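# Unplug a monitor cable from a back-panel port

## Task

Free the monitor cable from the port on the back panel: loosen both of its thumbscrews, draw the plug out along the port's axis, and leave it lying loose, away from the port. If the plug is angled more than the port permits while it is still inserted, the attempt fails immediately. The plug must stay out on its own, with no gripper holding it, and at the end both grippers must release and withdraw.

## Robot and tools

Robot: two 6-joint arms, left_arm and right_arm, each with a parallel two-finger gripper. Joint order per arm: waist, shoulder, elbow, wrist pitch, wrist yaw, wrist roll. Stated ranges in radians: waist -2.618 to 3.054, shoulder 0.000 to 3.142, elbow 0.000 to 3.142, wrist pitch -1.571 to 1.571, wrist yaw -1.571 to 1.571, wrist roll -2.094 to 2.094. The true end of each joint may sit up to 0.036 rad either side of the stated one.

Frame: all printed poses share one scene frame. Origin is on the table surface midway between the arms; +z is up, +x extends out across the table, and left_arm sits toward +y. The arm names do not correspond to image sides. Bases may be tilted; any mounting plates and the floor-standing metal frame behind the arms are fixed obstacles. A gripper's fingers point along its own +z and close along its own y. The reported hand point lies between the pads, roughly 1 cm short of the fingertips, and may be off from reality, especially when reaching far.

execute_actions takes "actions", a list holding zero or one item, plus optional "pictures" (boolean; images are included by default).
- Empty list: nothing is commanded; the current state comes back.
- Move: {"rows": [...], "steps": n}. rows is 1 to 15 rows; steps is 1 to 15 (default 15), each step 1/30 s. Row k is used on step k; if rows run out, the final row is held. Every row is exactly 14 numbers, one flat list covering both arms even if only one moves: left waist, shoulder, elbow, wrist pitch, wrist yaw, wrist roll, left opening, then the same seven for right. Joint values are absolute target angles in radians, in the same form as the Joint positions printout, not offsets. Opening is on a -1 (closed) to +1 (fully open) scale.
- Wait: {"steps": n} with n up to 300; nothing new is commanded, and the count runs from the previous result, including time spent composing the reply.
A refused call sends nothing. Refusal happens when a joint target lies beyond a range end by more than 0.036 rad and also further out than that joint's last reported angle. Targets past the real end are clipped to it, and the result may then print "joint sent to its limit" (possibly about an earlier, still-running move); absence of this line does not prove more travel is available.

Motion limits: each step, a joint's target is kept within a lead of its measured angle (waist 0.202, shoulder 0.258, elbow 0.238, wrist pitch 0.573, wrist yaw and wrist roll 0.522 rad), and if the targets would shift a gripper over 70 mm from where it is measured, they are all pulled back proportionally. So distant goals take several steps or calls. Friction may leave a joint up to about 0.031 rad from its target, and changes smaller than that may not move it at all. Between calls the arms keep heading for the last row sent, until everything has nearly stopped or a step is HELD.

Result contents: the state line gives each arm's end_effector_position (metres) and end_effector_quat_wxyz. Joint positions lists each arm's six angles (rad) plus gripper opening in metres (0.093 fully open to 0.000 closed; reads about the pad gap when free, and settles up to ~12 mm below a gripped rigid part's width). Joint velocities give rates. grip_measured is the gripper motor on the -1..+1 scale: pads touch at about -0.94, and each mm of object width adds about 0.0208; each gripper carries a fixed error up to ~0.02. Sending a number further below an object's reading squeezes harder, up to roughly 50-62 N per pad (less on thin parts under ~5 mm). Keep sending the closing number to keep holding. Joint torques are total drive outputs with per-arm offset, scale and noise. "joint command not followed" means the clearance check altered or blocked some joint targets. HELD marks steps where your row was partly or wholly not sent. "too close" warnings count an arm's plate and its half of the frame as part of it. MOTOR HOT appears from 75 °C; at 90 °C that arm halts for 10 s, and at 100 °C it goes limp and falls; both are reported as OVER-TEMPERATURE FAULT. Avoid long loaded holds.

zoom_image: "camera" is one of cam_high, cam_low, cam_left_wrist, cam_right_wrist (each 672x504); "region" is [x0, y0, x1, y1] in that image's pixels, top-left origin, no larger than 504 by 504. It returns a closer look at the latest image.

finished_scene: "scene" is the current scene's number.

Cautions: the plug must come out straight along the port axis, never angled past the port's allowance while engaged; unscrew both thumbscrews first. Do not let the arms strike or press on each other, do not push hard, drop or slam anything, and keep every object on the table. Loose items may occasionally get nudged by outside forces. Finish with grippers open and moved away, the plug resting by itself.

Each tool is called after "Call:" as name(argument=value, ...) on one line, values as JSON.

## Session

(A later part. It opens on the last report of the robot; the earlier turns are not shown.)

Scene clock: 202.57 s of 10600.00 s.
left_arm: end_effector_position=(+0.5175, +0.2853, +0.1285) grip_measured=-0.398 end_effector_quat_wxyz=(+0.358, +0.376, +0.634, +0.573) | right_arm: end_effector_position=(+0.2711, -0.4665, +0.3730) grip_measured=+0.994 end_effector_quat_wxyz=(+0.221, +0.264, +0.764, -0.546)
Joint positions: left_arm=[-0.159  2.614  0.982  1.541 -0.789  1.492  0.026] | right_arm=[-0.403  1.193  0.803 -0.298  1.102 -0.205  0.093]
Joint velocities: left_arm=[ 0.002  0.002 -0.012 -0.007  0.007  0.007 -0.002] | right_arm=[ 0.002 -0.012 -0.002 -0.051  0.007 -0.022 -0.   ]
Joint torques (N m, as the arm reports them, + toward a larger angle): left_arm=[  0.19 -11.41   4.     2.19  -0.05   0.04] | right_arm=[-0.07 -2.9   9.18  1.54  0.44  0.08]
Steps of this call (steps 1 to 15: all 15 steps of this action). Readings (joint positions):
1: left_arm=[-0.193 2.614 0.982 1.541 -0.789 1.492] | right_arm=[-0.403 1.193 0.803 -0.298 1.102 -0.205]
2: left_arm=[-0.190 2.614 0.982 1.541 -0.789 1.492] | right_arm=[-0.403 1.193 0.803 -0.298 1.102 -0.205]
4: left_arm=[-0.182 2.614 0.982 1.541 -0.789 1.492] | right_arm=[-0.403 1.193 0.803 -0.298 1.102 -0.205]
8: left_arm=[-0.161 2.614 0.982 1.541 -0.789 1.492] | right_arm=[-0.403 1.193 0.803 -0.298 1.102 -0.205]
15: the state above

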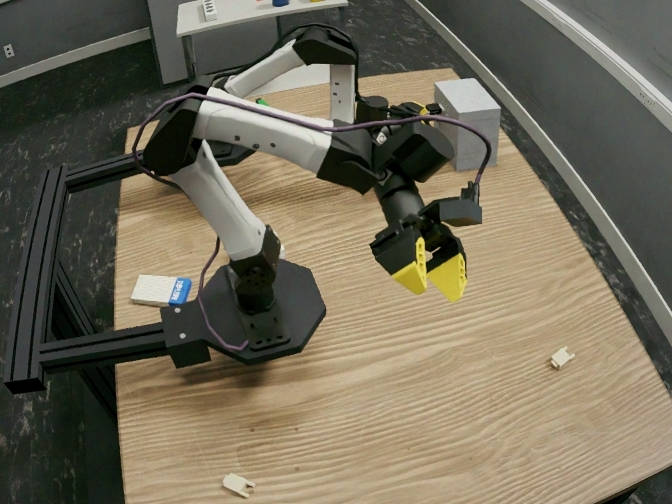

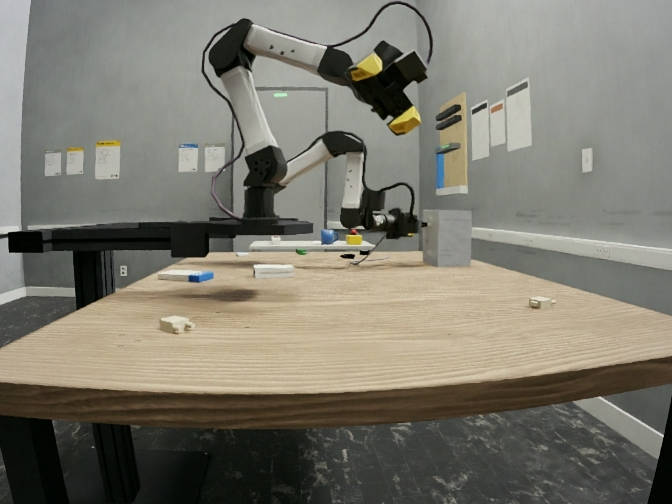

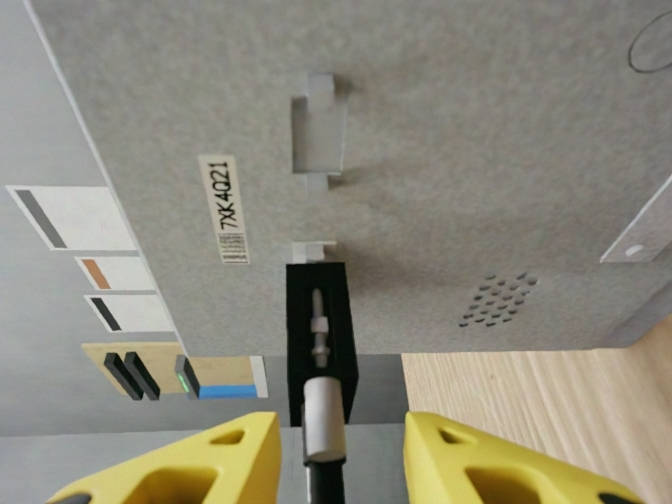

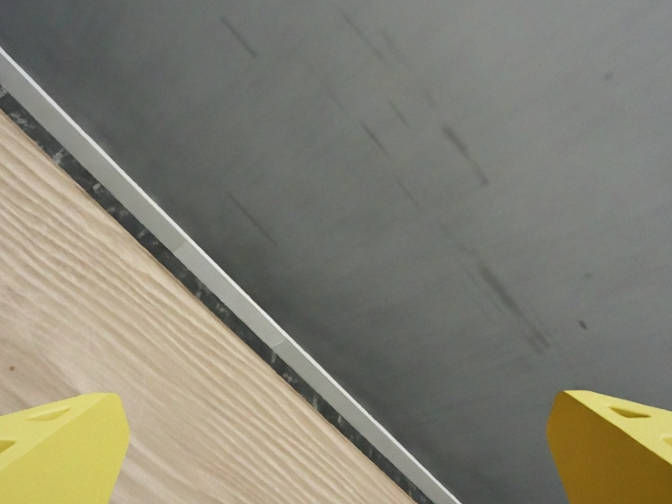

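Raising about 3 mm with wrist pitch (1.562), then more strokes.

Call:
execute_actions(actions=[{"rows":[[-0.155,2.605,0.99,1.562,-0.79,2.07,-0.5,-0.4,1.2,0.8,-0.3,1.1,-0.2,1]]}], pictures=false)

Call:
execute_actions(actions=[{"rows":[[-0.155,2.605,0.99,1.562,-0.79,0.2,-0.9,-0.4,1.2,0.8,-0.3,1.1,-0.2,1]],"steps":13}], pictures=false)

Call:
execute_actions(actions=[{"rows":[[-0.155,2.605,0.99,1.562,-0.79,2.07,-0.6,-0.4,1.2,0.8,-0.3,1.1,-0.2,1]]}], pictures=false)

Call:
execute_actions(actions=[{"rows":[[-0.155,2.605,0.99,1.562,-0.79,0.2,-0.9,-0.4,1.2,0.8,-0.3,1.1,-0.2,1]],"steps":13}], pictures=false)

Call:
execute_actions(actions=[{"rows":[[-0.155,2.605,0.99,1.562,-0.79,2.07,-0.6,-0.4,1.2,0.8,-0.3,1.1,-0.2,1]]}], pictures=false)

Call:
execute_actions(actions=[{"rows":[[-0.155,2.605,0.99,1.562,-0.79,0.2,-0.9,-0.4,1.2,0.8,-0.3,1.1,-0.2,1]],"steps":13}], pictures=false)

Call:
execute_actions(actions=[{"rows":[[-0.155,2.605,0.99,1.562,-0.79,2.07,-0.6,-0.4,1.2,0.8,-0.3,1.1,-0.2,1]]}], pictures=false)

Call:
execute_actions(actions=[{"rows":[[-0.155,2.605,0.99,1.562,-0.79,0.2,-0.9,-0.4,1.2,0.8,-0.3,1.1,-0.2,1]],"steps":13}], pictures=false)

Call:
execute_actions(actions=[{"rows":[[-0.155,2.605,0.99,1.562,-0.79,2.07,-0.6,-0.4,1.2,0.8,-0.3,1.1,-0.2,1]]}], pictures=false)

Call:
execute_actions(actions=[{"rows":[[-0.155,2.605,0.99,1.562,-0.79,0.2,-0.9,-0.4,1.2,0.8,-0.3,1.1,-0.2,1]],"steps":13}], pictures=false)

Call:
execute_actions(actions=[{"rows":[[-0.155,2.605,0.99,1.562,-0.79,1.5,-0.4,-0.4,1.2,0.8,-0.3,1.1,-0.2,1]]}])

Scene clock: 215.07 s of 10600.00 s.
left_arm: end_effector_position=(+0.5177, +0.2853, +0.1304) grip_measured=-0.497 end_effector_quat_wxyz=(+0.193, +0.530, +0.509, +0.650) | right_arm: end_effector_position=(+0.2711, -0.4665, +0.3730) grip_measured=+0.994 end_effector_quat_wxyz=(+0.221, +0.264, +0.764, -0.546)
Joint positions: left_arm=[-0.159  2.614  0.982  1.551 -0.789  2.039  0.021] | right_arm=[-0.403  1.193  0.803 -0.298  1.102 -0.205  0.093]
Joint velocities: left_arm=[-0.012  0.002  0.002 -0.022  0.051  0.139  0.   ] | right_arm=[ 0.002 -0.007 -0.002  0.007 -0.037  0.007  0.001]
Joint torques (N m, as the arm reports them, + toward a larger angle): left_arm=[  0.27 -11.51   4.01   2.16  -0.06   0.11] | right_arm=[-0.17 -3.12  9.35  1.48  0.52  0.06]
Steps of this call (steps 1 to 15: the robot went on to your last target; steps 16 to 90: nothing new was sent; then 9.00 s passed at rest; steps 91 to 105: all 15 steps of this action). Readings (joint positions):
91: left_arm=[-0.159 2.614 0.982 1.544 -0.789 1.574] | right_arm=[-0.403 1.193 0.803 -0.298 1.102 -0.205]
92: left_arm=[-0.159 2.614 0.982 1.546 -0.789 1.670] | right_arm=[-0.403 1.193 0.803 -0.298 1.102 -0.205]
94: left_arm=[-0.159 2.614 0.982 1.548 -0.789 1.811] | right_arm=[-0.403 1.193 0.803 -0.298 1.102 -0.205]
98: left_arm=[-0.159 2.614 0.982 1.550 -0.789 1.959] | right_arm=[-0.403 1.193 0.803 -0.298 1.102 -0.205]
105: the state above

Scene clock: 215.50 s of 10600.00 s.
left_arm: end_effector_position=(+0.5179, +0.2849, +0.1311) grip_measured=-0.890 end_effector_quat_wxyz=(+0.541, +0.126, +0.723, +0.410) | right_arm: end_effector_position=(+0.2711, -0.4665, +0.3730) grip_measured=+0.994 end_effector_quat_wxyz=(+0.221, +0.264, +0.764, -0.546)
Joint positions: left_arm=[-0.159  2.614  0.982  1.555 -0.786  0.775  0.002] | right_arm=[-0.403  1.193  0.803 -0.298  1.102 -0.205  0.093]
Joint velocities: left_arm=[-0.007  0.007 -0.017  0.037 -0.066 -2.777 -0.   ] | right_arm=[-0.012 -0.002 -0.002 -0.022 -0.007 -0.037  0.001]
Joint torques (N m, as the arm reports them, + toward a larger angle): left_arm=[  0.34 -11.57   4.03   2.09   0.03  -0.17] | right_arm=[ 0.03 -2.98  9.21  1.58  0.48  0.02]
Steps of this call (steps 1 to 13: all 13 steps of this action). Readings (joint positions):
1: left_arm=[-0.159 2.614 0.982 1.551 -0.789 1.957] | right_arm=[-0.403 1.193 0.803 -0.298 1.102 -0.205]
2: left_arm=[-0.159 2.614 0.982 1.551 -0.788 1.857] | right_arm=[-0.403 1.193 0.803 -0.298 1.102 -0.205]
4: left_arm=[-0.159 2.614 0.982 1.551 -0.786 1.659] | right_arm=[-0.403 1.193 0.803 -0.298 1.102 -0.205]
8: left_arm=[-0.159 2.614 0.982 1.551 -0.784 1.264] | right_arm=[-0.403 1.193 0.803 -0.298 1.102 -0.205]
13: the state above

Scene clock: 216.00 s of 10600.00 s.
left_arm: end_effector_position=(+0.5178, +0.2855, +0.1323) grip_measured=-0.602 end_effector_quat_wxyz=(+0.224, +0.503, +0.532, +0.643) | right_arm: end_effector_position=(+0.2711, -0.4665, +0.3730) grip_measured=+0.994 end_effector_quat_wxyz=(+0.221, +0.264, +0.764, -0.546)
Joint positions: left_arm=[-0.159  2.614  0.982  1.561 -0.789  1.951  0.016] | right_arm=[-0.403  1.193  0.803 -0.298  1.102 -0.205  0.093]
Joint velocities: left_arm=[-0.002 -0.007 -0.012 -0.051  0.022  0.769 -0.   ] | right_arm=[ 0.002 -0.022 -0.027  0.022  0.066 -0.037 -0.002]
Joint torques (N m, as the arm reports them, + toward a larger angle): left_arm=[  0.19 -11.49   3.92   2.12  -0.03   0.07] | right_arm=[ 0.09 -2.9   9.49  1.58  0.49  0.04]
Steps of this call (steps 1 to 15: all 15 steps of this action). Readings (joint positions):
1: left_arm=[-0.159 2.614 0.982 1.559 -0.789 0.842] | right_arm=[-0.403 1.193 0.803 -0.298 1.102 -0.205]
2: left_arm=[-0.159 2.614 0.982 1.560 -0.789 0.942] | right_arm=[-0.403 1.193 0.803 -0.298 1.102 -0.205]
4: left_arm=[-0.159 2.614 0.982 1.561 -0.789 1.141] | right_arm=[-0.403 1.193 0.803 -0.298 1.102 -0.205]
8: left_arm=[-0.159 2.614 0.982 1.561 -0.789 1.538] | right_arm=[-0.403 1.193 0.803 -0.298 1.102 -0.205]
15: the state above

Scene clock: 216.43 s of 10600.00 s.
left_arm: end_effector_position=(+0.5178, +0.2852, +0.1302) grip_measured=-0.890 end_effector_quat_wxyz=(+0.557, +0.096, +0.729, +0.386) | right_arm: end_effector_position=(+0.2711, -0.4665, +0.3730) grip_measured=+0.994 end_effector_quat_wxyz=(+0.221, +0.264, +0.764, -0.546)
Joint positions: left_arm=[-0.159  2.614  0.982  1.55  -0.787  0.689  0.002] | right_arm=[-0.403  1.193  0.803 -0.298  1.102 -0.205  0.093]
Joint velocities: left_arm=[-0.002 -0.007 -0.007  0.037  0.051 -2.718  0.   ] | right_arm=[ 0.002 -0.012 -0.007 -0.066 -0.022  0.037 -0.   ]
Joint torques (N m, as the arm reports them, + toward a larger angle): left_arm=[  0.14 -11.47   3.92   2.14  -0.02  -0.15] | right_arm=[ 0.08 -3.18  9.22  1.59  0.48  0.1 ]
Steps of this call (steps 1 to 13: all 13 steps of this action). Readings (joint positions):
1: left_arm=[-0.159 2.614 0.982 1.560 -0.789 1.872] | right_arm=[-0.403 1.193 0.803 -0.298 1.102 -0.205]
2: left_arm=[-0.159 2.614 0.982 1.559 -0.789 1.772] | right_arm=[-0.403 1.193 0.803 -0.298 1.102 -0.205]
4: left_arm=[-0.159 2.614 0.982 1.556 -0.788 1.574] | right_arm=[-0.403 1.193 0.803 -0.298 1.102 -0.205]
8: left_arm=[-0.159 2.614 0.982 1.553 -0.785 1.180] | right_arm=[-0.403 1.193 0.803 -0.298 1.102 -0.205]
13: the state above

Scene clock: 216.93 s of 10600.00 s.
left_arm: end_effector_position=(+0.5177, +0.2855, +0.1312) grip_measured=-0.602 end_effector_quat_wxyz=(+0.230, +0.499, +0.538, +0.639) | right_arm: end_effector_position=(+0.2711, -0.4665, +0.3730) grip_measured=+0.994 end_effector_quat_wxyz=(+0.221, +0.264, +0.764, -0.546)
Joint positions: left_arm=[-0.159  2.614  0.982  1.555 -0.789  1.927  0.016] | right_arm=[-0.403  1.193  0.803 -0.298  1.102 -0.205  0.093]
Joint velocities: left_arm=[-0.007 -0.002 -0.012  0.007 -0.007  0.857  0.001] | right_arm=[ 0.007 -0.002 -0.002 -0.037  0.007 -0.066 -0.001]
Joint torques (N m, as the arm reports them, + toward a larger angle): left_arm=[  0.27 -11.51   3.9    2.17  -0.03   0.03] | right_arm=[-0.23 -3.06  9.24  1.59  0.53  0.07]
Steps of this call (steps 1 to 15: all 15 steps of this action). Readings (joint positions):
1: left_arm=[-0.159 2.614 0.982 1.552 -0.789 0.755] | right_arm=[-0.403 1.193 0.803 -0.298 1.102 -0.205]
2: left_arm=[-0.159 2.614 0.982 1.553 -0.789 0.855] | right_arm=[-0.403 1.193 0.803 -0.298 1.102 -0.205]
4: left_arm=[-0.159 2.614 0.982 1.554 -0.789 1.054] | right_arm=[-0.403 1.193 0.803 -0.298 1.102 -0.205]
8: left_arm=[-0.159 2.614 0.982 1.555 -0.789 1.451] | right_arm=[-0.403 1.193 0.803 -0.298 1.102 -0.205]
15: the state above

Scene clock: 217.37 s of 10600.00 s.
left_arm: end_effector_position=(+0.5176, +0.2857, +0.1303) grip_measured=-0.890 end_effector_quat_wxyz=(+0.561, +0.086, +0.730, +0.381) | right_arm: end_effector_position=(+0.2711, -0.4665, +0.3730) grip_measured=+0.994 end_effector_quat_wxyz=(+0.221, +0.264, +0.764, -0.546)
Joint positions: left_arm=[-0.159  2.614  0.982  1.551 -0.79   0.665  0.002] | right_arm=[-0.403  1.193  0.803 -0.298  1.102 -0.205  0.093]
Joint velocities: left_arm=[-0.002  0.002  0.007  0.022 -0.168 -2.733  0.001] | right_arm=[-0.017 -0.007 -0.007 -0.051  0.022 -0.037 -0.001]
Joint torques (N m, as the arm reports them, + toward a larger angle): left_arm=[  0.25 -11.23   4.03   2.17   0.11  -0.13] | right_arm=[ 0.11 -3.21  9.23  1.52  0.49  0.06]
Steps of this call (steps 1 to 13: all 13 steps of this action). Readings (joint positions):
1: left_arm=[-0.159 2.614 0.982 1.554 -0.789 1.850] | right_arm=[-0.403 1.193 0.803 -0.298 1.102 -0.205]
2: left_arm=[-0.159 2.614 0.982 1.554 -0.789 1.749] | right_arm=[-0.403 1.193 0.803 -0.298 1.102 -0.205]
4: left_arm=[-0.159 2.614 0.982 1.553 -0.788 1.551] | right_arm=[-0.403 1.193 0.803 -0.298 1.102 -0.205]
8: left_arm=[-0.159 2.614 0.982 1.546 -0.784 1.156] | right_arm=[-0.403 1.193 0.803 -0.298 1.102 -0.205]
13: the state above

Scene clock: 217.87 s of 10600.00 s.
left_arm: end_effector_position=(+0.5175, +0.2859, +0.1313) grip_measured=-0.602 end_effector_quat_wxyz=(+0.232, +0.496, +0.541, +0.638) | right_arm: end_effector_position=(+0.2711, -0.4665, +0.3730) grip_measured=+0.994 end_effector_quat_wxyz=(+0.221, +0.264, +0.764, -0.546)
Joint positions: left_arm=[-0.159  2.614  0.982  1.556 -0.792  1.919  0.016] | right_arm=[-0.403  1.193  0.803 -0.298  1.102 -0.205  0.093]
Joint velocities: left_arm=[-0.002 -0.002 -0.002 -0.051  0.007  0.96  -0.001] | right_arm=[-0.002 -0.002  0.002  0.051  0.051 -0.022  0.001]
Joint torques (N m, as the arm reports them, + toward a larger angle): left_arm=[  0.19 -11.49   4.14   2.16  -0.01   0.04] | right_arm=[ 0.   -2.84  9.4   1.49  0.4   0.1 ]
Steps of this call (steps 1 to 15: all 15 steps of this action). Readings (joint positions):
1: left_arm=[-0.159 2.614 0.982 1.553 -0.792 0.731] | right_arm=[-0.403 1.193 0.803 -0.298 1.102 -0.205]
2: left_arm=[-0.159 2.614 0.982 1.553 -0.792 0.832] | right_arm=[-0.403 1.193 0.803 -0.298 1.102 -0.205]
4: left_arm=[-0.159 2.614 0.982 1.555 -0.792 1.030] | right_arm=[-0.403 1.193 0.803 -0.298 1.102 -0.205]
8: left_arm=[-0.159 2.614 0.982 1.556 -0.792 1.428] | right_arm=[-0.403 1.193 0.803 -0.298 1.102 -0.205]
15: the state above

Scene clock: 218.30 s of 10600.00 s.
left_arm: end_effector_position=(+0.5174, +0.2858, +0.1296) grip_measured=-0.890 end_effector_quat_wxyz=(+0.561, +0.084, +0.731, +0.379) | right_arm: end_effector_position=(+0.2711, -0.4665, +0.3730) grip_measured=+0.994 end_effector_quat_wxyz=(+0.221, +0.264, +0.764, -0.546)
Joint positions: left_arm=[-0.159  2.614  0.982  1.547 -0.791  0.657  0.002] | right_arm=[-0.403  1.193  0.803 -0.298  1.102 -0.205  0.093]
Joint velocities: left_arm=[-0.007 -0.002 -0.007 -0.007  0.022 -2.806 -0.001] | right_arm=[ 0.002  0.002  0.007 -0.081 -0.037  0.066  0.001]
Joint torques (N m, as the arm reports them, + toward a larger angle): left_arm=[  0.35 -11.31   3.87   2.14   0.04  -0.07] | right_arm=[-0.05 -3.04  9.27  1.58  0.51  0.07]
Steps of this call (steps 1 to 13: all 13 steps of this action). Readings (joint positions):
1: left_arm=[-0.159 2.614 0.982 1.555 -0.792 1.842] | right_arm=[-0.403 1.193 0.803 -0.298 1.102 -0.205]
2: left_arm=[-0.159 2.614 0.982 1.555 -0.792 1.742] | right_arm=[-0.403 1.193 0.803 -0.298 1.102 -0.205]
4: left_arm=[-0.159 2.614 0.982 1.553 -0.791 1.543] | right_arm=[-0.403 1.193 0.803 -0.298 1.102 -0.205]
8: left_arm=[-0.159 2.614 0.982 1.543 -0.786 1.148] | right_arm=[-0.403 1.193 0.803 -0.298 1.102 -0.205]
13: the state above

Scene clock: 218.80 s of 10600.00 s.
left_arm: end_effector_position=(+0.5175, +0.2860, +0.1310) grip_measured=-0.602 end_effector_quat_wxyz=(+0.232, +0.496, +0.542, +0.638) | right_arm: end_effector_position=(+0.2711, -0.4665, +0.3730) grip_measured=+0.994 end_effector_quat_wxyz=(+0.221, +0.264, +0.764, -0.546)
Joint positions: left_arm=[-0.159  2.614  0.982  1.554 -0.792  1.917  0.016] | right_arm=[-0.403  1.193  0.803 -0.298  1.102 -0.205  0.093]
Joint velocities: left_arm=[-0.002 -0.002 -0.007 -0.095  0.022  0.93   0.   ] | right_arm=[ 0.002 -0.007  0.007 -0.037  0.037  0.007 -0.   ]
Joint torques (N m, as the arm reports them, + toward a larger angle): left_arm=[  0.06 -11.52   3.99   2.18  -0.05   0.04] | right_arm=[ 0.14 -3.01  9.42  1.52  0.5   0.01]
Steps of this call (steps 1 to 15: all 15 steps of this action). Readings (joint positions):
1: left_arm=[-0.159 2.614 0.982 1.549 -0.792 0.723] | right_arm=[-0.403 1.193 0.803 -0.298 1.102 -0.205]
2: left_arm=[-0.159 2.614 0.982 1.550 -0.792 0.824] | right_arm=[-0.403 1.193 0.803 -0.298 1.102 -0.205]
4: left_arm=[-0.159 2.614 0.982 1.553 -0.792 1.022] | right_arm=[-0.403 1.193 0.803 -0.298 1.102 -0.205]
8: left_arm=[-0.159 2.614 0.982 1.554 -0.792 1.420] | right_arm=[-0.403 1.193 0.803 -0.298 1.102 -0.205]
15: the state above

Scene clock: 219.23 s of 10600.00 s.
left_arm: end_effector_position=(+0.5176, +0.2853, +0.1291) grip_measured=-0.889 end_effector_quat_wxyz=(+0.561, +0.085, +0.732, +0.378) | right_arm: end_effector_position=(+0.2711, -0.4665, +0.3730) grip_measured=+0.994 end_effector_quat_wxyz=(+0.221, +0.264, +0.764, -0.546)
Joint positions: left_arm=[-0.159  2.614  0.982  1.545 -0.788  0.656  0.003] | right_arm=[-0.403  1.193  0.803 -0.298  1.102 -0.205  0.093]
Joint velocities: left_arm=[-0.027 -0.007 -0.002  0.051  0.022 -2.791  0.   ] | right_arm=[ 0.002 -0.002 -0.007 -0.007 -0.037 -0.022  0.001]
Joint torques (N m, as the arm reports them, + toward a larger angle): left_arm=[  0.32 -11.37   4.     2.22  -0.02  -0.14] | right_arm=[-0.09 -2.94  9.34  1.54  0.5   0.05]
Steps of this call (steps 1 to 13: all 13 steps of this action). Readings (joint positions):
1: left_arm=[-0.159 2.614 0.982 1.553 -0.792 1.840] | right_arm=[-0.403 1.193 0.803 -0.298 1.102 -0.205]
2: left_arm=[-0.159 2.614 0.982 1.553 -0.792 1.740] | right_arm=[-0.403 1.193 0.803 -0.298 1.102 -0.205]
4: left_arm=[-0.159 2.614 0.982 1.551 -0.792 1.541] | right_arm=[-0.403 1.193 0.803 -0.298 1.102 -0.205]
8: left_arm=[-0.159 2.614 0.982 1.540 -0.786 1.146] | right_arm=[-0.403 1.193 0.803 -0.298 1.102 -0.205]
13: the state above

Scene clock: 219.73 s of 10600.00 s.
left_arm: end_effector_position=(+0.5177, +0.2854, +0.1306) grip_measured=-0.402 end_effector_quat_wxyz=(+0.373, +0.359, +0.641, +0.566) | right_arm: end_effector_position=(+0.2711, -0.4665, +0.3730) grip_measured=+0.994 end_effector_quat_wxyz=(+0.221, +0.264, +0.764, -0.546)
Joint positions: left_arm=[-0.159  2.614  0.982  1.552 -0.788  1.452  0.026] | right_arm=[-0.403  1.193  0.803 -0.298  1.102 -0.205  0.093]
Joint velocities: left_arm=[ 0.002  0.007 -0.017 -0.022  0.007  0.227 -0.   ] | right_arm=[-0.027 -0.002 -0.002 -0.037  0.007  0.051 -0.   ]
Joint torques (N m, as the arm reports them, + toward a larger angle): left_arm=[  0.2  -11.47   4.08   2.23  -0.05   0.07] | right_arm=[ 0.14 -2.98  9.23  1.56  0.53  0.02]
Steps of this call (steps 1 to 15: all 15 steps of this action). Readings (joint positions):
1: left_arm=[-0.159 2.614 0.982 1.547 -0.788 0.722] | right_arm=[-0.403 1.193 0.803 -0.298 1.102 -0.205]
2: left_arm=[-0.159 2.614 0.982 1.549 -0.788 0.822] | right_arm=[-0.403 1.193 0.803 -0.298 1.102 -0.205]
4: left_arm=[-0.159 2.614 0.982 1.551 -0.788 1.021] | right_arm=[-0.403 1.193 0.803 -0.298 1.102 -0.205]
8: left_arm=[-0.159 2.614 0.982 1.551 -0.788 1.299] | right_arm=[-0.403 1.193 0.803 -0.298 1.102 -0.205]
15: the state above

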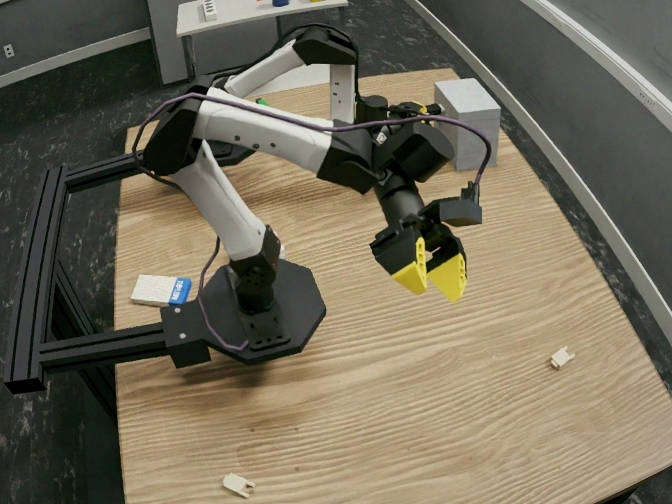

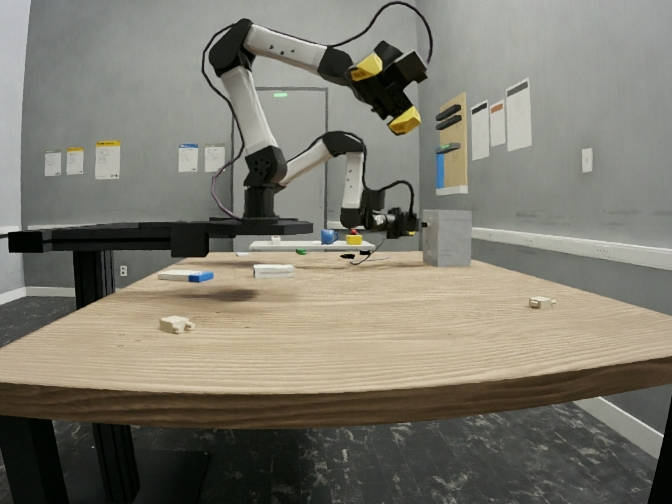

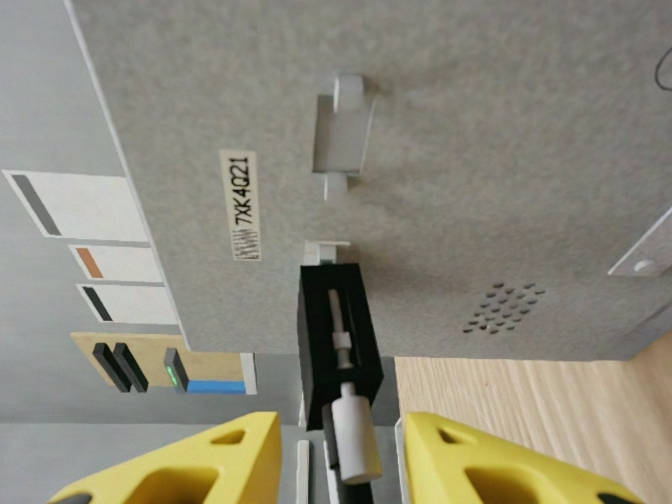

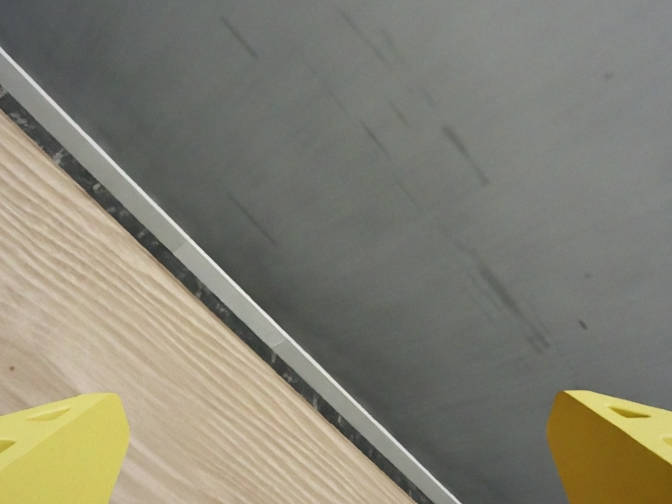

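Call:
execute_actions(actions=[{"rows":[[-0.27,2.605,0.99,1.55,-0.79,1.5,-0.3,-0.4,1.2,0.8,-0.3,1.1,-0.2,1]],"steps":10}], pictures=false)

Call:
execute_actions(actions=[{"rows":[[-0.27,2.1,0.6,1.5,-0.79,1.5,-0.3,-0.4,1.2,0.8,-0.3,1.1,-0.2,1]],"steps":10}], pictures=false)

Call:
execute_actions(actions=[{"rows":[[0.093,1.95,0.85,0.9,-0.05,-0.03,0.3,-0.4,1.2,0.8,-0.3,1.1,-0.2,1]]}], pictures=false)

Call:
execute_actions(actions=[{"rows":[[0.093,2.03,0.92,0.53,-0.05,-0.03,0.3,-0.4,1.2,0.8,-0.3,1.1,-0.2,1]]}], pictures=false)

Call:
execute_actions(actions=[{"rows":[[0.093,2.14,1.0,0.585,-0.05,-0.03,0.3,-0.4,1.2,0.8,-0.3,1.1,-0.2,1]]}])

Scene clock: 224.67 s of 10600.00 s.
left_arm: end_effector_position=(+0.5098, +0.2250, +0.1320) grip_measured=-0.302 end_effector_quat_wxyz=(+0.398, +0.409, +0.610, +0.550) | right_arm: end_effector_position=(+0.2711, -0.4665, +0.3730) grip_measured=+0.994 end_effector_quat_wxyz=(+0.221, +0.264, +0.764, -0.546)
Joint positions: left_arm=[-0.28   2.614  0.982  1.553 -0.787  1.491  0.031] | right_arm=[-0.403  1.193  0.803 -0.298  1.102 -0.205  0.093]
Joint velocities: left_arm=[ 0.042 -0.012  0.007  0.022 -0.066  0.095 -0.   ] | right_arm=[-0.017 -0.002 -0.002  0.051  0.007 -0.007  0.   ]
Joint torques (N m, as the arm reports them, + toward a larger angle): left_arm=[  0.46 -11.45   4.09   2.04  -0.07   0.03] | right_arm=[ 0.07 -2.94  9.37  1.57  0.55  0.02]
Steps of this call (steps 1 to 30: the robot went on to your last target; steps 31 to 90: nothing new was sent; then 1.60 s passed at rest; steps 91 to 100: all 10 steps of this action). Readings (joint positions):
91: left_arm=[-0.169 2.614 0.982 1.553 -0.793 1.491] | right_arm=[-0.403 1.193 0.803 -0.298 1.102 -0.205]
92: left_arm=[-0.187 2.614 0.982 1.553 -0.797 1.491] | right_arm=[-0.403 1.193 0.803 -0.298 1.102 -0.205]
94: left_arm=[-0.238 2.614 0.982 1.553 -0.796 1.491] | right_arm=[-0.403 1.193 0.803 -0.298 1.102 -0.205]
98: left_arm=[-0.284 2.614 0.982 1.553 -0.787 1.491] | right_arm=[-0.403 1.193 0.803 -0.298 1.102 -0.205]
100: the state above

Scene clock: 225.00 s of 10600.00 s.
left_arm: end_effector_position=(+0.4600, +0.2533, +0.2716) grip_measured=-0.302 end_effector_quat_wxyz=(+0.450, +0.353, +0.599, +0.560) | right_arm: end_effector_position=(+0.2711, -0.4665, +0.3730) grip_measured=+0.994 end_effector_quat_wxyz=(+0.221, +0.264, +0.764, -0.546)
Joint positions: left_arm=[-0.278  2.08   0.62   1.538 -0.79   1.494  0.031] | right_arm=[-0.403  1.193  0.803 -0.298  1.102 -0.205  0.093]
Joint velocities: left_arm=[ 0.007 -0.007 -0.002  0.037 -0.154 -0.022 -0.001] | right_arm=[ 0.002  0.002 -0.022 -0.051 -0.007 -0.037  0.001]
Joint torques (N m, as the arm reports them, + toward a larger angle): left_arm=[ 0.59 -6.72  2.99  1.57  0.06  0.04] | right_arm=[ 0.   -3.23  9.51  1.56  0.47  0.11]
Steps of this call (steps 1 to 10: all 10 steps of this action). Readings (joint positions):
1: left_arm=[-0.279 2.577 0.941 1.526 -0.778 1.492] | right_arm=[-0.403 1.193 0.803 -0.298 1.102 -0.205]
2: left_arm=[-0.279 2.505 0.851 1.500 -0.778 1.493] | right_arm=[-0.403 1.193 0.803 -0.298 1.102 -0.205]
4: left_arm=[-0.279 2.332 0.688 1.488 -0.783 1.494] | right_arm=[-0.403 1.193 0.803 -0.298 1.102 -0.205]
8: left_arm=[-0.278 2.098 0.620 1.522 -0.790 1.494] | right_arm=[-0.403 1.193 0.803 -0.298 1.102 -0.205]
10: the state above

Scene clock: 225.50 s of 10600.00 s.
left_arm: end_effector_position=(+0.5430, +0.3097, +0.2799) grip_measured=+0.298 end_effector_quat_wxyz=(+0.641, +0.048, +0.763, +0.061) | right_arm: end_effector_position=(+0.2711, -0.4665, +0.3730) grip_measured=+0.994 end_effector_quat_wxyz=(+0.221, +0.264, +0.764, -0.546)
Joint positions: left_arm=[ 0.097  1.942  0.852  0.937 -0.091  0.162  0.06 ] | right_arm=[-0.403  1.193  0.803 -0.298  1.102 -0.205  0.093]
Joint velocities: left_arm=[-0.042 -0.007 -0.007 -0.212  0.286 -1.223 -0.001] | right_arm=[ 0.002 -0.032 -0.002  0.066 -0.037  0.022 -0.001]
Joint torques (N m, as the arm reports them, + toward a larger angle): left_arm=[-0.2  -8.34  6.48  2.23 -0.05 -0.06] | right_arm=[-0.17 -3.    9.5   1.47  0.48  0.09]
Steps of this call (steps 1 to 15: all 15 steps of this action). Readings (joint positions):
1: left_arm=[-0.256 2.065 0.643 1.461 -0.723 1.422] | right_arm=[-0.403 1.193 0.803 -0.298 1.102 -0.205]
2: left_arm=[-0.209 2.047 0.698 1.334 -0.615 1.326] | right_arm=[-0.403 1.193 0.803 -0.298 1.102 -0.205]
4: left_arm=[-0.081 2.004 0.801 1.165 -0.411 1.128] | right_arm=[-0.403 1.193 0.803 -0.298 1.102 -0.205]
8: left_arm=[0.113 1.943 0.852 1.044 -0.218 0.727] | right_arm=[-0.403 1.193 0.803 -0.298 1.102 -0.205]
15: the state above

Scene clock: 226.00 s of 10600.00 s.
left_arm: end_effector_position=(+0.5200, +0.3031, +0.1714) grip_measured=+0.298 end_effector_quat_wxyz=(+0.471, -0.000, +0.882, +0.000) | right_arm: end_effector_position=(+0.2711, -0.4665, +0.3730) grip_measured=+0.994 end_effector_quat_wxyz=(+0.221, +0.264, +0.764, -0.546)
Joint positions: left_arm=[ 0.097  2.029  0.905  0.55  -0.059 -0.016  0.06 ] | right_arm=[-0.403  1.193  0.803 -0.298  1.102 -0.205  0.093]
Joint velocities: left_arm=[ 0.022  0.002 -0.007 -0.066  0.007 -0.037 -0.   ] | right_arm=[ 0.007  0.002 -0.002  0.022 -0.095 -0.022  0.001]
Joint torques (N m, as the arm reports them, + toward a larger angle): left_arm=[-0.37 -9.46  7.47  2.01  0.06 -0.04] | right_arm=[ 0.15 -2.79  9.29  1.58  0.48  0.05]
Steps of this call (steps 1 to 15: all 15 steps of this action). Readings (joint positions):
1: left_arm=[0.097 1.946 0.862 0.893 -0.084 0.128] | right_arm=[-0.403 1.193 0.803 -0.298 1.102 -0.205]
2: left_arm=[0.097 1.959 0.883 0.837 -0.079 0.100] | right_arm=[-0.403 1.193 0.803 -0.298 1.102 -0.205]
4: left_arm=[0.097 1.991 0.905 0.739 -0.071 0.056] | right_arm=[-0.403 1.193 0.803 -0.298 1.102 -0.205]
8: left_arm=[0.097 2.028 0.905 0.605 -0.063 0.010] | right_arm=[-0.403 1.193 0.803 -0.298 1.102 -0.205]
15: the state above

Scene clock: 226.50 s of 10600.00 s.
left_arm: end_effector_position=(+0.5374, +0.3016, +0.1527) grip_measured=+0.298 end_effector_quat_wxyz=(+0.470, -0.003, +0.883, -0.002) | right_arm: end_effector_position=(+0.2711, -0.4665, +0.3730) grip_measured=+0.994 end_effector_quat_wxyz=(+0.221, +0.264, +0.764, -0.546)
Joint positions: left_arm=[ 0.097  2.132  0.98   0.576 -0.058 -0.022  0.06 ] | right_arm=[-0.403  1.193  0.803 -0.298  1.102 -0.205  0.093]
Joint velocities: left_arm=[-0.002  0.002  0.002 -0.007 -0.007  0.037 -0.001] | right_arm=[-0.007  0.007 -0.007 -0.022  0.037  0.007  0.001]
Joint torques (N m, as the arm reports them, + toward a larger angle): left_arm=[-0.44 -9.66  7.73  2.21  0.06 -0.05] | right_arm=[ 0.13 -3.07  9.61  1.55  0.49  0.01]
Steps of this call (steps 1 to 15: all 15 steps of this action). Readings (joint positions):
1: left_arm=[0.097 2.042 0.918 0.551 -0.059 -0.017] | right_arm=[-0.403 1.193 0.803 -0.298 1.102 -0.205]
2: left_arm=[0.097 2.069 0.944 0.560 -0.059 -0.018] | right_arm=[-0.403 1.193 0.803 -0.298 1.102 -0.205]
4: left_arm=[0.097 2.112 0.977 0.573 -0.058 -0.019] | right_arm=[-0.403 1.193 0.803 -0.298 1.102 -0.205]
8: left_arm=[0.097 2.132 0.980 0.573 -0.058 -0.021] | right_arm=[-0.403 1.193 0.803 -0.298 1.102 -0.205]
15: the state above

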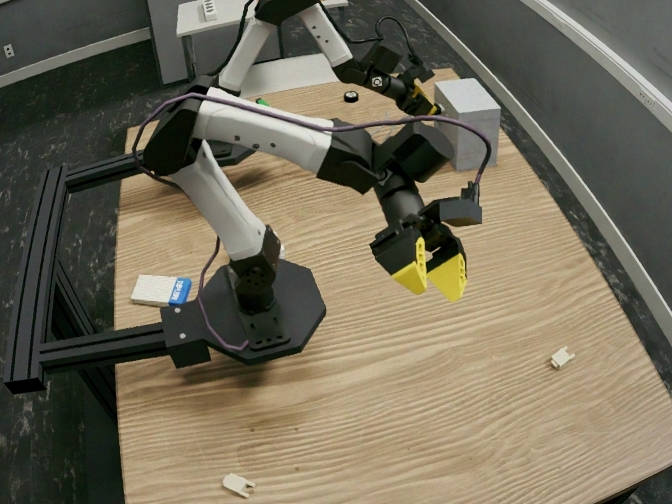

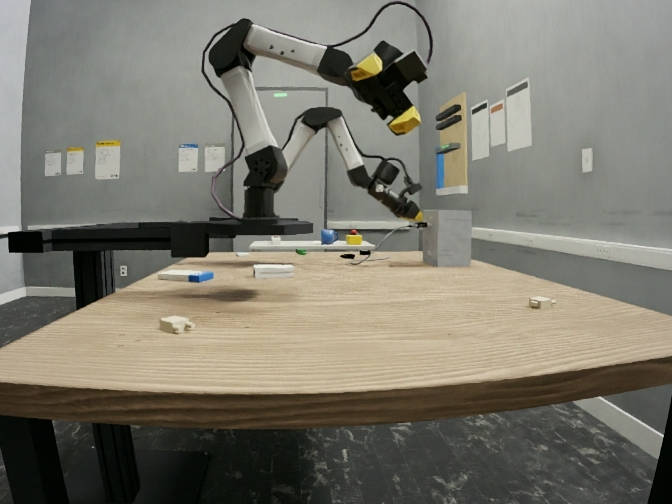

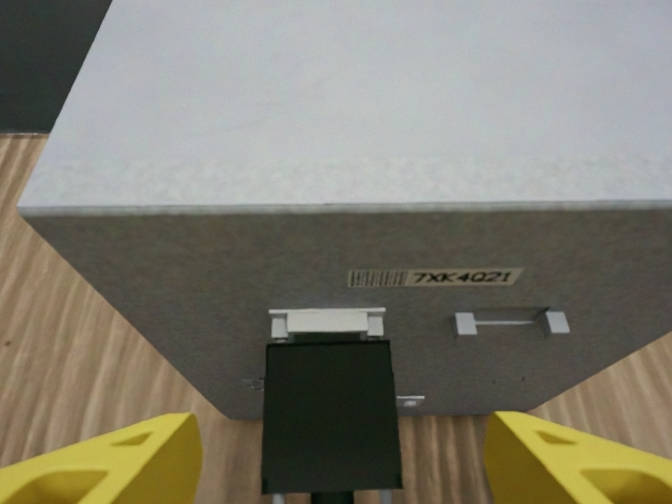

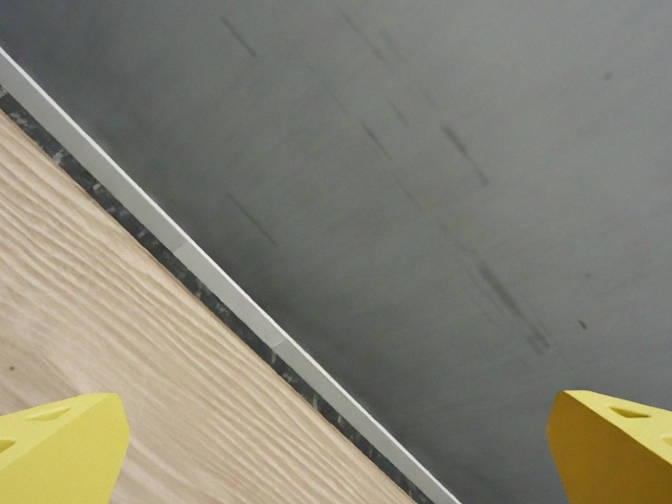

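Call:
execute_actions(actions=[{"rows":[[0.093,2.23,1.045,0.63,-0.082,-0.03,0.1,-0.4,1.2,0.8,-0.3,1.1,-0.2,1]]}])

Scene clock: 228.63 s of 10600.00 s.
left_arm: end_effector_position=(+0.5476, +0.3033, +0.1319) grip_measured=+0.102 end_effector_quat_wxyz=(+0.470, -0.007, +0.883, +0.005) | right_arm: end_effector_position=(+0.2711, -0.4665, +0.3730) grip_measured=+0.994 end_effector_quat_wxyz=(+0.221, +0.264, +0.764, -0.546)
Joint positions: left_arm=[ 0.097  2.224  1.026  0.62  -0.074 -0.022  0.05 ] | right_arm=[-0.403  1.193  0.803 -0.298  1.102 -0.205  0.093]
Joint velocities: left_arm=[-0.017 -0.007  0.007 -0.066 -0.022  0.051  0.   ] | right_arm=[ 0.002 -0.002  0.012  0.022  0.022  0.066 -0.001]
Joint torques (N m, as the arm reports them, + toward a larger angle): left_arm=[ -0.4  -10.19   7.4    2.22  -0.11  -0.06] | right_arm=[-0.01 -3.01  9.19  1.53  0.49  0.06]
Steps of this call (steps 1 to 15: the robot went on to your last target; steps 16 to 49: nothing new was sent; steps 50 to 64: all 15 steps of this action). Readings (joint positions):
50: left_arm=[0.097 2.143 0.987 0.583 -0.060 -0.022] | right_arm=[-0.403 1.193 0.803 -0.298 1.102 -0.205]
51: left_arm=[0.097 2.165 1.006 0.597 -0.063 -0.022] | right_arm=[-0.403 1.193 0.803 -0.298 1.102 -0.205]
53: left_arm=[0.097 2.201 1.026 0.612 -0.067 -0.022] | right_arm=[-0.403 1.193 0.803 -0.298 1.102 -0.205]
57: left_arm=[0.097 2.224 1.026 0.613 -0.071 -0.022] | right_arm=[-0.403 1.193 0.803 -0.298 1.102 -0.205]
64: the state above

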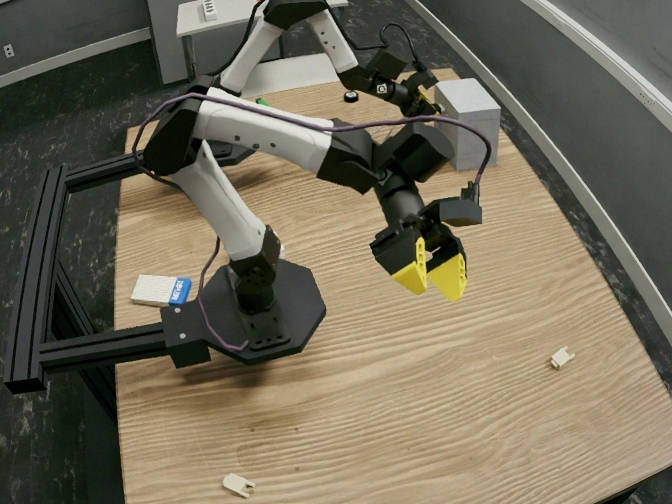

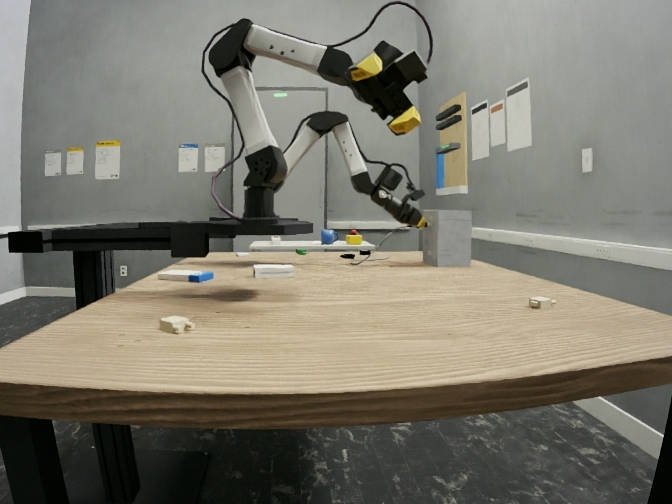

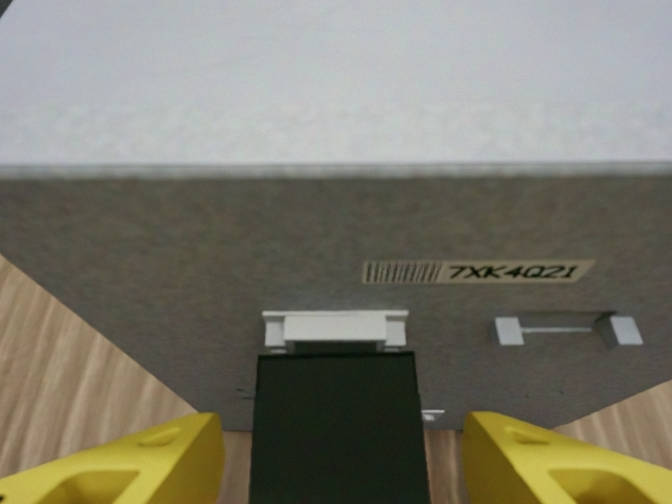

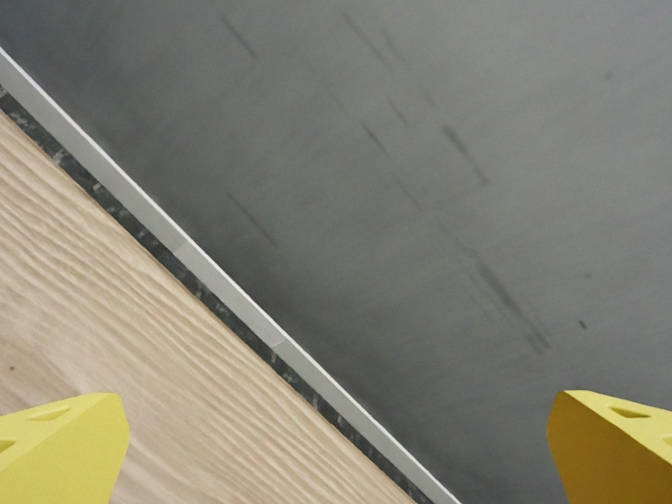

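Call:
execute_actions(actions=[{"rows":[[0.097,2.21,1.01,0.63,-0.087,-0.03,0,-0.4,1.2,0.8,-0.3,1.1,-0.2,1],[0.097,2.21,1.01,0.63,-0.087,-0.03,-0.1,-0.4,1.2,0.8,-0.3,1.1,-0.2,1],[0.097,2.21,1.01,0.63,-0.087,-0.03,-0.14,-0.4,1.2,0.8,-0.3,1.1,-0.2,1],[0.097,2.21,1.01,0.63,-0.087,-0.03,-0.18,-0.4,1.2,0.8,-0.3,1.1,-0.2,1],[0.097,2.21,1.01,0.63,-0.087,-0.03,-0.22,-0.4,1.2,0.8,-0.3,1.1,-0.2,1],[0.097,2.21,1.01,0.63,-0.087,-0.03,-0.26,-0.4,1.2,0.8,-0.3,1.1,-0.2,1],[0.097,2.21,1.01,0.63,-0.087,-0.03,-0.3,-0.4,1.2,0.8,-0.3,1.1,-0.2,1],[0.097,2.21,1.01,0.63,-0.087,-0.03,-0.35,-0.4,1.2,0.8,-0.3,1.1,-0.2,1],[0.097,2.21,1.01,0.63,-0.087,-0.03,-0.4,-0.4,1.2,0.8,-0.3,1.1,-0.2,1]]}], pictures=false)

Call:
execute_actions(actions=[{"rows":[[0.097,2.2,1.0,0.635,-0.087,-0.03,-0.4,-0.4,1.2,0.8,-0.3,1.1,-0.2,1],[0.097,2.195,0.993,0.64,-0.087,-0.03,-0.4,-0.4,1.2,0.8,-0.3,1.1,-0.2,1],[0.097,2.19,0.986,0.644,-0.087,-0.03,-0.4,-0.4,1.2,0.8,-0.3,1.1,-0.2,1],[0.097,2.186,0.978,0.648,-0.087,-0.03,-0.4,-0.4,1.2,0.8,-0.3,1.1,-0.2,1],[0.097,2.182,0.97,0.652,-0.087,-0.03,-0.4,-0.4,1.2,0.8,-0.3,1.1,-0.2,1]]}])

Scene clock: 235.73 s of 10600.00 s.
left_arm: end_effector_position=(+0.5478, +0.3043, +0.1323) grip_measured=-0.387 end_effector_quat_wxyz=(+0.470, -0.008, +0.882, +0.008) | right_arm: end_effector_position=(+0.2711, -0.4665, +0.3730) grip_measured=+0.994 end_effector_quat_wxyz=(+0.221, +0.264, +0.764, -0.546)
Joint positions: left_arm=[ 0.097  2.224  1.026  0.621 -0.08  -0.022  0.027] | right_arm=[-0.403  1.193  0.803 -0.298  1.102 -0.205  0.093]
Joint velocities: left_arm=[ 0.002 -0.012  0.002  0.007  0.022 -0.022  0.   ] | right_arm=[-0.002  0.002 -0.007  0.007 -0.007  0.007 -0.001]
Joint torques (N m, as the arm reports them, + toward a larger angle): left_arm=[ -0.03 -11.77   4.49   2.24  -0.1   -0.07] | right_arm=[ 0.   -3.01  9.36  1.61  0.51  0.  ]
Steps of this call (steps 1 to 15: the robot went on to your last target; steps 16 to 90: nothing new was sent; then 3.60 s passed at rest; steps 91 to 105: all 15 steps of this action). Readings (joint positions):
91: left_arm=[0.097 2.224 1.026 0.621 -0.075 -0.022] | right_arm=[-0.403 1.193 0.803 -0.298 1.102 -0.205]
92: left_arm=[0.097 2.224 1.026 0.621 -0.076 -0.022] | right_arm=[-0.403 1.193 0.803 -0.298 1.102 -0.205]
94: left_arm=[0.097 2.224 1.026 0.621 -0.077 -0.022] | right_arm=[-0.403 1.193 0.803 -0.298 1.102 -0.205]
98: left_arm=[0.097 2.224 1.026 0.621 -0.079 -0.022] | right_arm=[-0.403 1.193 0.803 -0.298 1.102 -0.205]
105: the state above

Scene clock: 236.23 s of 10600.00 s.
left_arm: end_effector_position=(+0.5410, +0.3048, +0.1353) grip_measured=-0.387 end_effector_quat_wxyz=(+0.472, -0.008, +0.882, +0.008) | right_arm: end_effector_position=(+0.2711, -0.4665, +0.3730) grip_measured=+0.994 end_effector_quat_wxyz=(+0.221, +0.264, +0.764, -0.546)
Joint positions: left_arm=[ 0.097  2.2    0.991  0.636 -0.08  -0.022  0.027] | right_arm=[-0.403  1.193  0.803 -0.298  1.102 -0.205  0.093]
Joint velocities: left_arm=[-0.002  0.002  0.007 -0.037 -0.066  0.037 -0.   ] | right_arm=[ 0.012 -0.002  0.002 -0.022  0.022  0.007 -0.001]
Joint torques (N m, as the arm reports them, + toward a larger angle): left_arm=[ -0.02 -11.82   4.07   2.29  -0.1   -0.06] | right_arm=[ 0.11 -3.    9.29  1.52  0.57  0.06]
Steps of this call (steps 1 to 15: all 15 steps of this action). Readings (joint positions):
1: left_arm=[0.097 2.224 1.026 0.622 -0.080 -0.022] | right_arm=[-0.403 1.193 0.803 -0.298 1.102 -0.205]
2: left_arm=[0.097 2.224 1.026 0.622 -0.080 -0.022] | right_arm=[-0.403 1.193 0.803 -0.298 1.102 -0.205]
4: left_arm=[0.097 2.219 1.018 0.625 -0.080 -0.022] | right_arm=[-0.403 1.193 0.803 -0.298 1.102 -0.205]
8: left_arm=[0.097 2.202 0.992 0.630 -0.080 -0.022] | right_arm=[-0.403 1.193 0.803 -0.298 1.102 -0.205]
15: the state above

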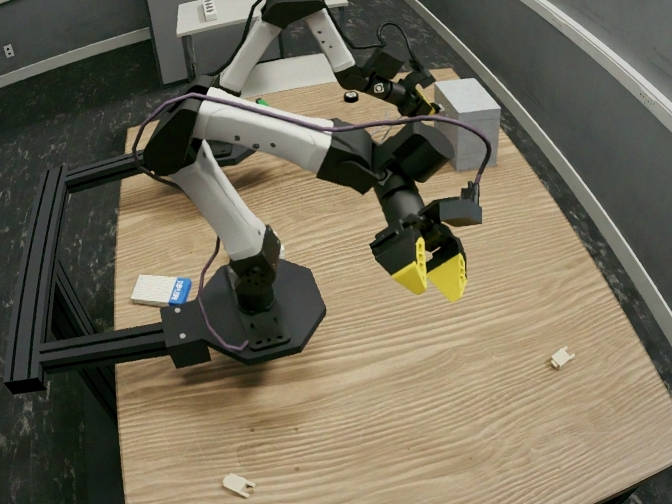

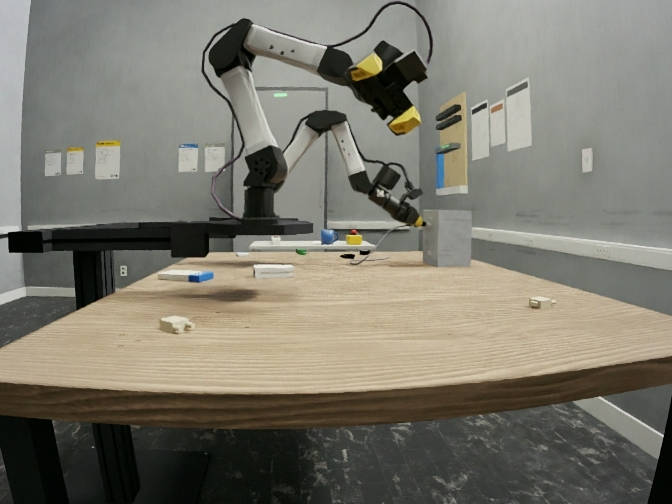

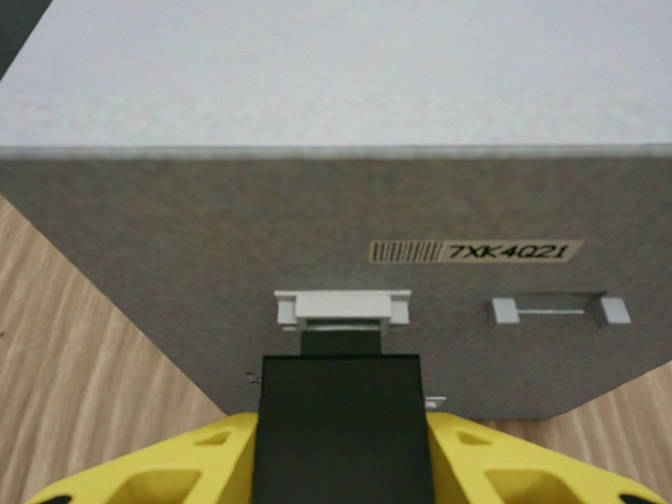

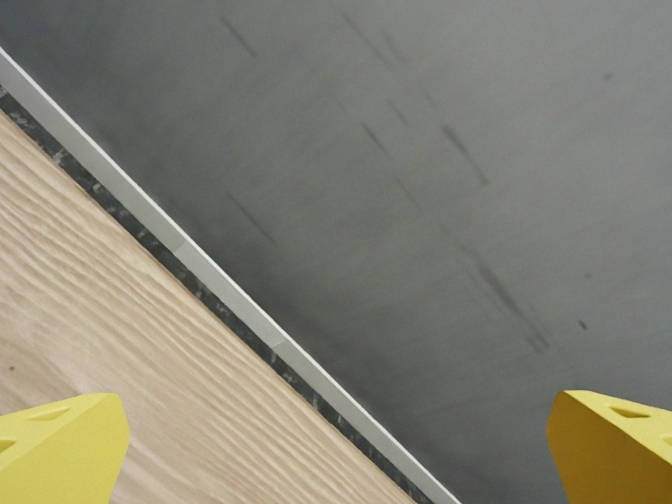

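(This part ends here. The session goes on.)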